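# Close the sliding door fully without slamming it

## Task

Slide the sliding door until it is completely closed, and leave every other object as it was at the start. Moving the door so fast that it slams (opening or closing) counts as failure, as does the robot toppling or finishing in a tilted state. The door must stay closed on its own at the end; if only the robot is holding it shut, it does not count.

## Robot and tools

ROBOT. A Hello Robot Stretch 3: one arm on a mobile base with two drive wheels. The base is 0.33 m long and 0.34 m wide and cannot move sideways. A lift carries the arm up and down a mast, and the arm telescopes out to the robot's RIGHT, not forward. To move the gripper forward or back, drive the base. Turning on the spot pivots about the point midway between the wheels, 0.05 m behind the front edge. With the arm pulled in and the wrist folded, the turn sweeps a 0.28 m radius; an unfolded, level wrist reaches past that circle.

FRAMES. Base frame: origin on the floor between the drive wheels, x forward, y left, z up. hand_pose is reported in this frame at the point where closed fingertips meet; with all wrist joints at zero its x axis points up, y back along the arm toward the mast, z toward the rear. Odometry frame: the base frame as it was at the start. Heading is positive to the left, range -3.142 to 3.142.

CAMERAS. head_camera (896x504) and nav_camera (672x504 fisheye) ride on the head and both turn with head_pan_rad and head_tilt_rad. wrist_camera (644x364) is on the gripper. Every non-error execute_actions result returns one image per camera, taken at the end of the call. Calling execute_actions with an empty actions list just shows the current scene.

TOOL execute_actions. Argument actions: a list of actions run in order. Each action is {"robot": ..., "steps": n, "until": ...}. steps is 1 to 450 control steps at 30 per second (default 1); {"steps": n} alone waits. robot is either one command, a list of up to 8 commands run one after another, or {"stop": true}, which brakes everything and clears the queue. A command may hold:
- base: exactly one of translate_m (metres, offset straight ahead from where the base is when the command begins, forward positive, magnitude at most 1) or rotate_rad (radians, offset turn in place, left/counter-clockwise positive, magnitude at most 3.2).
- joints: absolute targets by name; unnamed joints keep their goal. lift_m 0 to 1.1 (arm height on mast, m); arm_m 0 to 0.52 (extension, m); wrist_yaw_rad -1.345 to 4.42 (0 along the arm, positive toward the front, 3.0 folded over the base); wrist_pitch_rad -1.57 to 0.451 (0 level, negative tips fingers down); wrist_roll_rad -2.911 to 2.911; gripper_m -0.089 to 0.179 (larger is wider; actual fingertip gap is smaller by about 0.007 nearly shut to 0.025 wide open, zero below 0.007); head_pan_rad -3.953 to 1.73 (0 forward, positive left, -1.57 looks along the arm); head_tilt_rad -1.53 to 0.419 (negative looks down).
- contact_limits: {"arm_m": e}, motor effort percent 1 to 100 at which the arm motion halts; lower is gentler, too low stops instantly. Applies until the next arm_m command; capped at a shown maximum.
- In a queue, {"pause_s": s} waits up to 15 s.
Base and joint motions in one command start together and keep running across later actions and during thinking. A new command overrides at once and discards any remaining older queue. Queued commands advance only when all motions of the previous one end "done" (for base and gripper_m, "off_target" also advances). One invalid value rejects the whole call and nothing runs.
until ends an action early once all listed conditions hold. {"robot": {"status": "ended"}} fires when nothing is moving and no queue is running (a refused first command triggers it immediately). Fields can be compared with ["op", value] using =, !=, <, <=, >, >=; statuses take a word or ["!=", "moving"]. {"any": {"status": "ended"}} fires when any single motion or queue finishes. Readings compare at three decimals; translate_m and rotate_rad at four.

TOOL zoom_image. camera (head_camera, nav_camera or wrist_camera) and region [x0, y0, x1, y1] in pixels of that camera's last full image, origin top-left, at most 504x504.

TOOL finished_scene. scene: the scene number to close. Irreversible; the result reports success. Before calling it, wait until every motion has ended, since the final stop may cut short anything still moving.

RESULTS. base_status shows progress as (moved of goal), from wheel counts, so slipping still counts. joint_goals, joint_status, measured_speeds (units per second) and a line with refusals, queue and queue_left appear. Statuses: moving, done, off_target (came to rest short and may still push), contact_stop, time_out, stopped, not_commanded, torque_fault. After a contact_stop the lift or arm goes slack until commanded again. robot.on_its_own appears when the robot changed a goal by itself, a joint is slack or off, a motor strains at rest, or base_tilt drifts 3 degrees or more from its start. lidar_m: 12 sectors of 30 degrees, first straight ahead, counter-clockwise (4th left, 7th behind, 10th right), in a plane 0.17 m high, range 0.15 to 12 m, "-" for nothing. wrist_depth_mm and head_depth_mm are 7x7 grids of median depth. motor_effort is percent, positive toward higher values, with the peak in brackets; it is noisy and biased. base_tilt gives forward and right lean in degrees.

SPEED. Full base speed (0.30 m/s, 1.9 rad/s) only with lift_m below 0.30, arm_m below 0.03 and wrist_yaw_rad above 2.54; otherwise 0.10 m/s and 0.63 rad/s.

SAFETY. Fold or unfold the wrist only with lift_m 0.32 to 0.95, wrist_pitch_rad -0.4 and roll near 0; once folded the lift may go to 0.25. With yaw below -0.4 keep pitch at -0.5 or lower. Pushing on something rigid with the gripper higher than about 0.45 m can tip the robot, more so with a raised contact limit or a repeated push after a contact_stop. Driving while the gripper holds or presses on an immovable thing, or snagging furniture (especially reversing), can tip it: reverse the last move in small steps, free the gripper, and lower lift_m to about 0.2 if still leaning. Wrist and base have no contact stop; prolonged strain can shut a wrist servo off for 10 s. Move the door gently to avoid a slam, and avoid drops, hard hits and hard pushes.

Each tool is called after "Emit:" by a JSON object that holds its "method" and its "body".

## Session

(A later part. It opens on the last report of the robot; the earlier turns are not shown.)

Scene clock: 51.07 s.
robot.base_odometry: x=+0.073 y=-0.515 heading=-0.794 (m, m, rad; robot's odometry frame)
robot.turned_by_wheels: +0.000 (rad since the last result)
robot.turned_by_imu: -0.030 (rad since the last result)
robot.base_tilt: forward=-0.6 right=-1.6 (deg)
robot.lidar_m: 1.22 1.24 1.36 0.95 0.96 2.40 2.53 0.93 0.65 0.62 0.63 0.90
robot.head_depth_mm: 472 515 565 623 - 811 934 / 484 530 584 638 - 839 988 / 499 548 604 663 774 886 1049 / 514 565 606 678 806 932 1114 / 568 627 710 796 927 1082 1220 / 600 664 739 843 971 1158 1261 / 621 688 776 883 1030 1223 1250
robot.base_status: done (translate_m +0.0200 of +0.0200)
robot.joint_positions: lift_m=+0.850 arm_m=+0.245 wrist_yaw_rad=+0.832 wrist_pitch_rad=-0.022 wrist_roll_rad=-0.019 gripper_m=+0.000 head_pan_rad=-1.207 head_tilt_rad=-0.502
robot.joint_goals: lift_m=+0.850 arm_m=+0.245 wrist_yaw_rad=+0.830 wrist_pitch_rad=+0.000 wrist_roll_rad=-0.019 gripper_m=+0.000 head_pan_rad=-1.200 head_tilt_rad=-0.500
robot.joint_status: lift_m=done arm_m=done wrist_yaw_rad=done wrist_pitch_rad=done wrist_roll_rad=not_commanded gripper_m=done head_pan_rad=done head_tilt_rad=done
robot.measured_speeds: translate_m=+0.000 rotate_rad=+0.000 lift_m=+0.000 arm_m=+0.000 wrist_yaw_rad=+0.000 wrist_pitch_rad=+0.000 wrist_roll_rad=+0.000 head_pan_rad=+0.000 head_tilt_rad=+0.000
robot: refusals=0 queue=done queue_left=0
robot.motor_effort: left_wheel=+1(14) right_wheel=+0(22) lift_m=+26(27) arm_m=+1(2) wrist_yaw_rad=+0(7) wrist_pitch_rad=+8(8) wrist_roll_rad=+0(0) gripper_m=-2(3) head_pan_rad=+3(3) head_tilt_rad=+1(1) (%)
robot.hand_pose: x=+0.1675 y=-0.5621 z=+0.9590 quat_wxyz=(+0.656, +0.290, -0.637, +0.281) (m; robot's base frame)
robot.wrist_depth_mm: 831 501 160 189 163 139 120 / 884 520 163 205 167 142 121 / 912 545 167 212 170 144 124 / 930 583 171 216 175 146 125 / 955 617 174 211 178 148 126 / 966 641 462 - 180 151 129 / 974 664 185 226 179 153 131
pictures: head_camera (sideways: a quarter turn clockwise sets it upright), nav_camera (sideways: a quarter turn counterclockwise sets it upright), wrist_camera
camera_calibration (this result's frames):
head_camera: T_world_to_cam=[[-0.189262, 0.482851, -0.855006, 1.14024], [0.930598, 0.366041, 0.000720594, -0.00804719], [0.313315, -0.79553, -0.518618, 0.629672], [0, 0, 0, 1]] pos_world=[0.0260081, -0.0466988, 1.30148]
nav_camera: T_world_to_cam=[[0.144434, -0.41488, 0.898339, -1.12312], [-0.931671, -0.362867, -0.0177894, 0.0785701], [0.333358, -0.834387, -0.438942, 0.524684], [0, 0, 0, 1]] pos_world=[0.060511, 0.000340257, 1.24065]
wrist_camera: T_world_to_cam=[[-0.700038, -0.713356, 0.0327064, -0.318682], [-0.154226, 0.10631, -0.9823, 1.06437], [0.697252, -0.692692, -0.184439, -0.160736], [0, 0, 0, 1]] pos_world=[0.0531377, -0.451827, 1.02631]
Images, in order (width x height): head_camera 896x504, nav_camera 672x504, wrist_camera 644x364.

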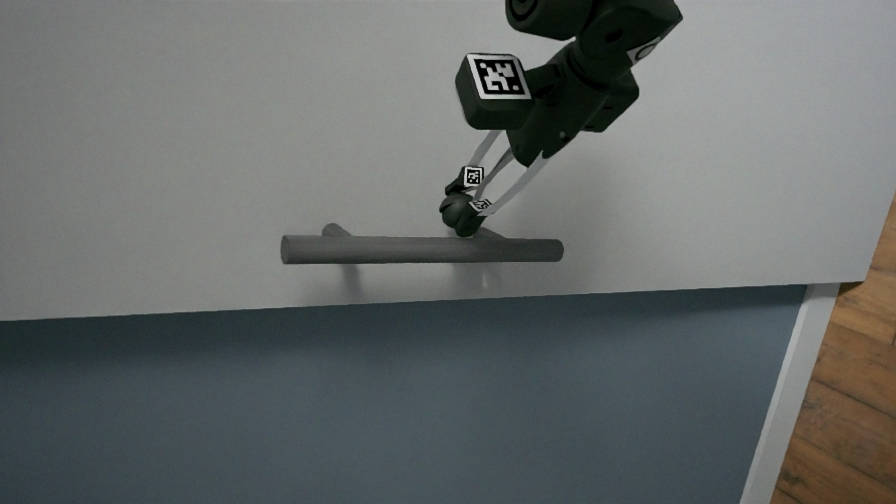

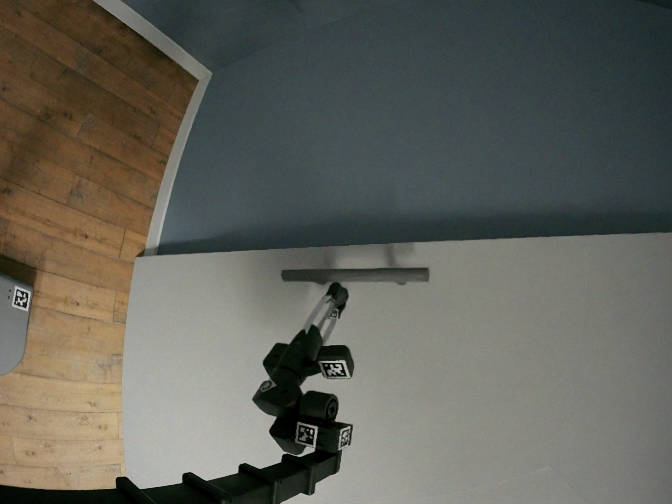

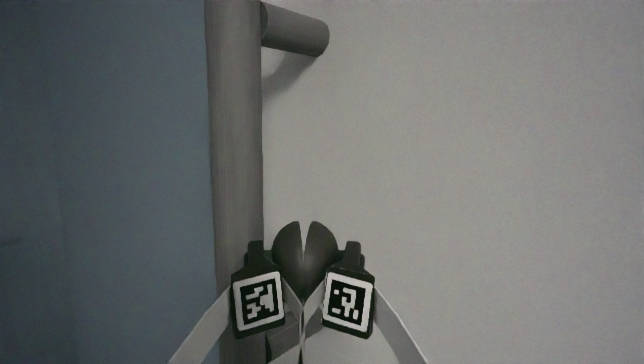

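Emit:
{"method": "execute_actions", "body": {"actions": [{"robot":[{"base":{"rotate_rad":0.05},"joints":{"arm_m":0.235,"head_tilt_rad":0}},{"base":{"translate_m":0.025}}],"steps":450,"until":{"robot":{"status":"ended"}}}]}}

Scene clock: 53.77 s.
robot.base_odometry: x=+0.091 y=-0.532 heading=-0.745 (m, m, rad; robot's odometry frame)
robot.turned_by_wheels: +0.049 (rad since the last result)
robot.turned_by_imu: -0.006 (rad since the last result)
robot.base_tilt: forward=-0.7 right=-1.7 (deg)
robot.lidar_m: 1.20 1.22 1.34 0.96 0.96 2.42 2.55 0.94 0.65 0.61 0.63 0.89
robot.head_depth_mm: 532 538 543 547 553 560 564 / 548 553 560 566 572 577 586 / 564 573 578 583 590 598 605 / 584 592 597 605 609 610 616 / 664 671 679 687 696 704 714 / 688 696 702 713 723 729 741 / 712 722 729 742 748 760 772
robot.base_status: done (translate_m +0.0250 of +0.0250)
robot.joint_positions: lift_m=+0.850 arm_m=+0.235 wrist_yaw_rad=+0.784 wrist_pitch_rad=-0.023 wrist_roll_rad=-0.019 gripper_m=+0.000 head_pan_rad=-1.207 head_tilt_rad=-0.013
robot.joint_goals: lift_m=+0.850 arm_m=+0.235 wrist_yaw_rad=+0.772 wrist_pitch_rad=+0.000 wrist_roll_rad=-0.019 gripper_m=+0.000 head_pan_rad=-1.200 head_tilt_rad=+0.000
robot.joint_status: lift_m=done arm_m=done wrist_yaw_rad=done wrist_pitch_rad=done wrist_roll_rad=not_commanded gripper_m=done head_pan_rad=done head_tilt_rad=done
robot.measured_speeds: translate_m=+0.000 rotate_rad=+0.000 lift_m=+0.000 arm_m=+0.000 wrist_yaw_rad=+0.000 wrist_pitch_rad=+0.000 wrist_roll_rad=+0.000 head_pan_rad=+0.000 head_tilt_rad=+0.000
robot: refusals=0 queue=done queue_left=0
robot.on_its_own: wrist_yaw_rad is held at +0.772, not at your +0.830, by its stall guard, which is not easing now
robot.motor_effort: left_wheel=-6(23) right_wheel=+15(28) lift_m=+27(27) arm_m=+1(5) wrist_yaw_rad=-7(26) wrist_pitch_rad=+8(8) wrist_roll_rad=+0(0) gripper_m=-2(6) head_pan_rad=+3(4) head_tilt_rad=+6(33) (%)
robot.hand_pose: x=+0.1590 y=-0.5608 z=+0.9587 quat_wxyz=(+0.663, +0.275, -0.644, +0.265) (m; robot's base frame)
robot.wrist_depth_mm: 693 458 158 190 167 143 124 / 733 479 162 207 170 145 127 / 812 496 166 212 173 147 129 / 835 513 169 218 177 150 130 / 892 542 174 213 181 153 133 / 933 556 432 - 184 155 134 / 976 597 183 225 185 158 137
pictures: head_camera (sideways: a quarter turn clockwise sets it upright), nav_camera (sideways: a quarter turn counterclockwise sets it upright), wrist_camera
camera_calibration (this result's frames):
head_camera: T_world_to_cam=[[-0.0246169, 0.0508718, -0.998402, 1.32653], [0.930891, 0.365271, -0.00434064, -0.00145863], [0.364466, -0.92951, -0.0563479, 0.0277217], [0, 0, 0, 1]] pos_world=[0.0239092, -0.0411824, 1.32596]
nav_camera: T_world_to_cam=[[-0.0241494, 0.027412, 0.999332, -1.25419], [-0.928969, -0.369953, -0.0123011, 0.0714183], [0.369369, -0.928646, 0.034399, -0.0916423], [0, 0, 0, 1]] pos_world=[0.0699073, -0.024302, 1.25738]
wrist_camera: T_world_to_cam=[[-0.733271, -0.679146, 0.0327668, -0.299316], [-0.149795, 0.114351, -0.982082, 1.06624], [0.66323, -0.725041, -0.185583, -0.165678], [0, 0, 0, 1]] pos_world=[0.0501207, -0.445328, 1.0262]
Images, in order (width x height): head_camera 896x504, nav_camera 672x504, wrist_camera 644x364.

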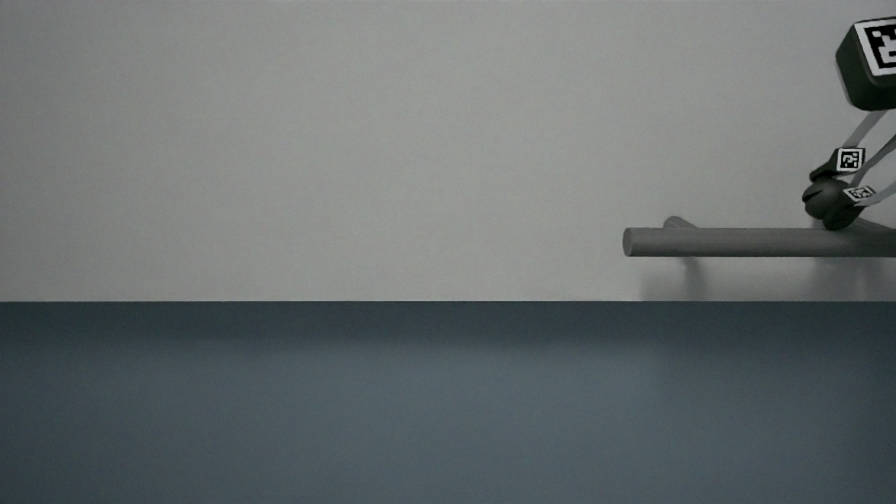

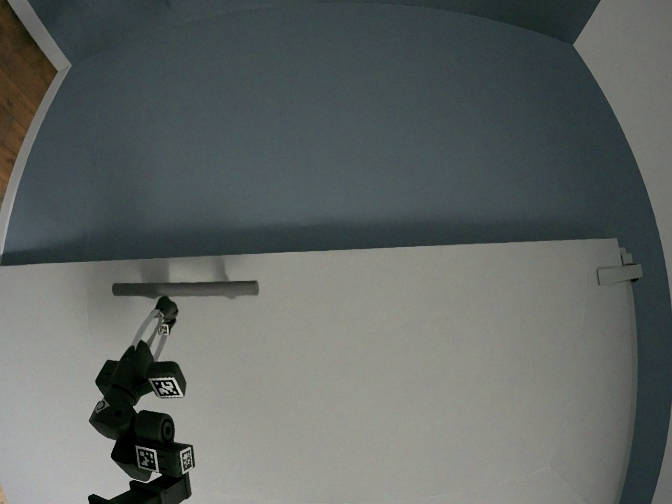

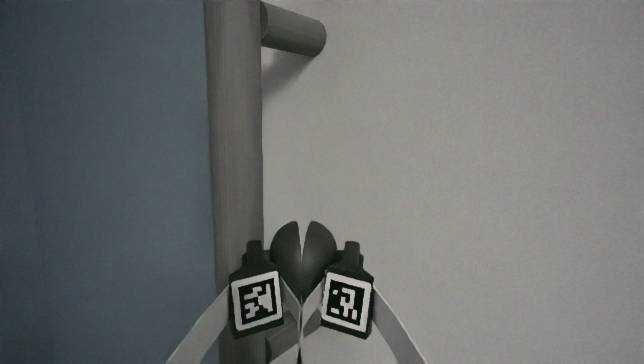

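At the stop.

Emit:
{"method": "execute_actions", "body": {"actions": [{"robot":{"base":{"translate_m":-0.03}},"steps":90,"until":{"robot":{"status":"ended"}}}]}}

Emit:
{"method": "finished_scene", "body": {"scene": 1}}

Scene clock: 56.40 s.
robot.base_odometry: x=+0.069 y=-0.512 heading=-0.744 (m, m, rad; robot's odometry frame)
robot.turned_by_wheels: +0.001 (rad since the last result)
robot.turned_by_imu: +0.001 (rad since the last result)
robot.base_tilt: forward=-0.7 right=-1.7 (deg)
robot.lidar_m: 1.23 1.26 1.36 0.95 0.96 2.40 2.51 0.94 0.65 0.62 0.63 0.90
robot.head_depth_mm: 533 537 544 548 555 560 563 / 549 555 560 564 571 581 586 / 567 571 578 586 592 600 606 / 584 590 597 605 612 612 616 / 605 613 618 627 634 643 650 / 688 698 702 715 725 735 741 / 713 725 732 741 752 762 769
robot.base_status: done (translate_m -0.0300 of -0.0300)
robot.joint_positions: lift_m=+0.850 arm_m=+0.235 wrist_yaw_rad=+0.773 wrist_pitch_rad=-0.021 wrist_roll_rad=-0.019 gripper_m=+0.000 head_pan_rad=-1.207 head_tilt_rad=-0.012
robot.joint_goals: lift_m=+0.850 arm_m=+0.235 wrist_yaw_rad=+0.772 wrist_pitch_rad=+0.000 wrist_roll_rad=-0.019 gripper_m=+0.000 head_pan_rad=-1.200 head_tilt_rad=+0.000
robot.joint_status: lift_m=done arm_m=done wrist_yaw_rad=done wrist_pitch_rad=done wrist_roll_rad=not_commanded gripper_m=done head_pan_rad=done head_tilt_rad=done
robot.measured_speeds: translate_m=+0.000 rotate_rad=+0.000 lift_m=+0.000 arm_m=+0.000 wrist_yaw_rad=+0.000 wrist_pitch_rad=+0.000 wrist_roll_rad=+0.000 head_pan_rad=+0.000 head_tilt_rad=+0.000
robot: refusals=0 queue=done queue_left=0
robot.on_its_own: wrist_yaw_rad is held at +0.772, not at your +0.830, by its stall guard, which is not easing now
robot.motor_effort: left_wheel=+1(11) right_wheel=+0(15) lift_m=+27(27) arm_m=+1(1) wrist_yaw_rad=-1(7) wrist_pitch_rad=+8(8) wrist_roll_rad=+0(0) gripper_m=-2(2) head_pan_rad=+3(3) head_tilt_rad=+6(6) (%)
robot.hand_pose: x=+0.1572 y=-0.5627 z=+0.9590 quat_wxyz=(+0.664, +0.271, -0.645, +0.262) (m; robot's base frame)
robot.wrist_depth_mm: 672 446 189 202 166 142 125 / 715 469 230 204 170 145 127 / 745 485 235 209 173 147 129 / 810 510 246 214 178 150 131 / 889 537 251 214 181 154 133 / 972 549 195 - 184 156 135 / 976 588 269 239 186 158 137
pictures: head_camera (sideways: a quarter turn clockwise sets it upright), nav_camera (sideways: a quarter turn counterclockwise sets it upright), wrist_camera
camera_calibration (this result's frames):
head_camera: T_world_to_cam=[[-0.0243608, 0.0501998, -0.998442, 1.32658], [0.930892, 0.365268, -0.00434762, -0.00144955], [0.364481, -0.929548, -0.0556288, 0.0267854], [0, 0, 0, 1]] pos_world=[0.023903, -0.0411661, 1.32599]
nav_camera: T_world_to_cam=[[-0.0244058, 0.0280845, 0.999308, -1.25416], [-0.928966, -0.369962, -0.0122905, 0.0714044], [0.369361, -0.928622, 0.0351188, -0.0925793], [0, 0, 0, 1]] pos_world=[0.0699187, -0.0243319, 1.25742]
wrist_camera: T_world_to_cam=[[-0.740253, -0.671532, 0.0327203, -0.296528], [-0.147672, 0.11492, -0.982337, 1.06675], [0.655911, -0.73201, -0.184236, -0.169813], [0, 0, 0, 1]] pos_world=[0.049406, -0.446024, 1.02633]
Images, in order (width x height): head_camera 896x504, nav_camera 672x504, wrist_camera 644x364.

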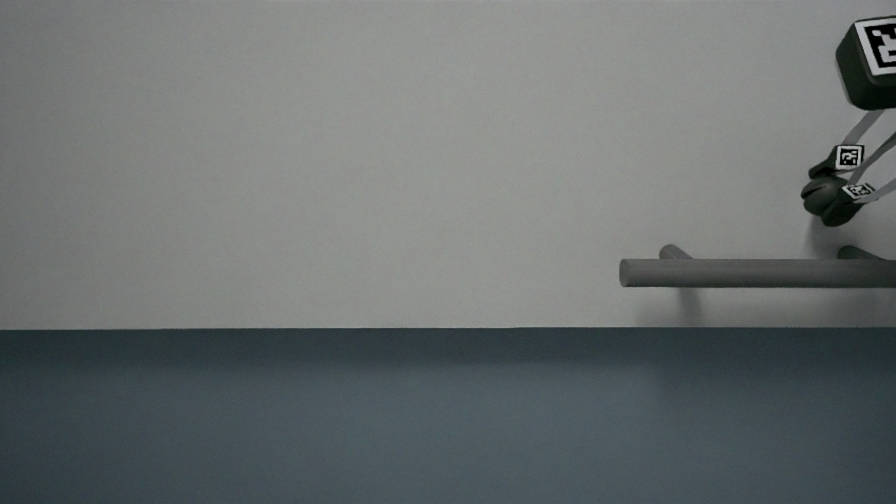

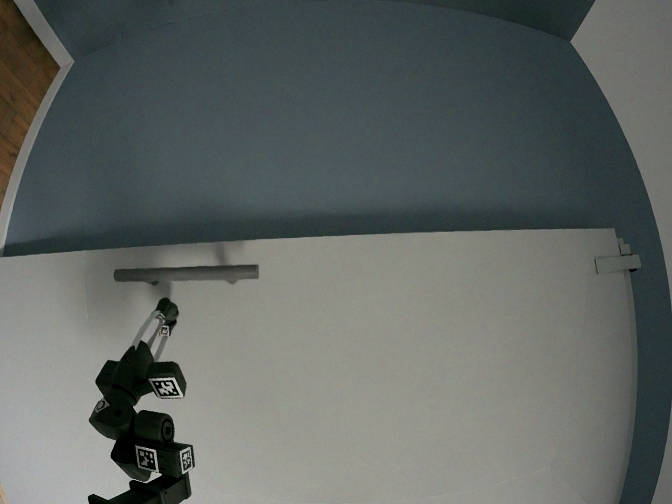

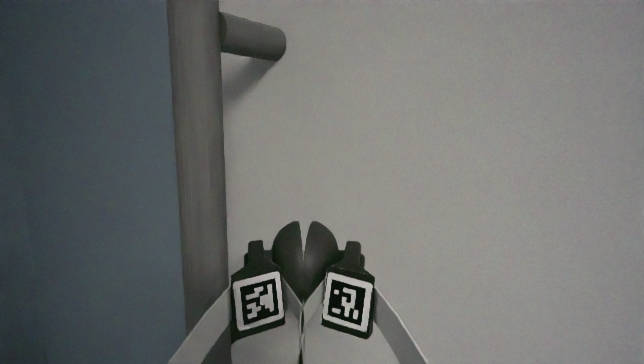

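The scene is finished: the task was done.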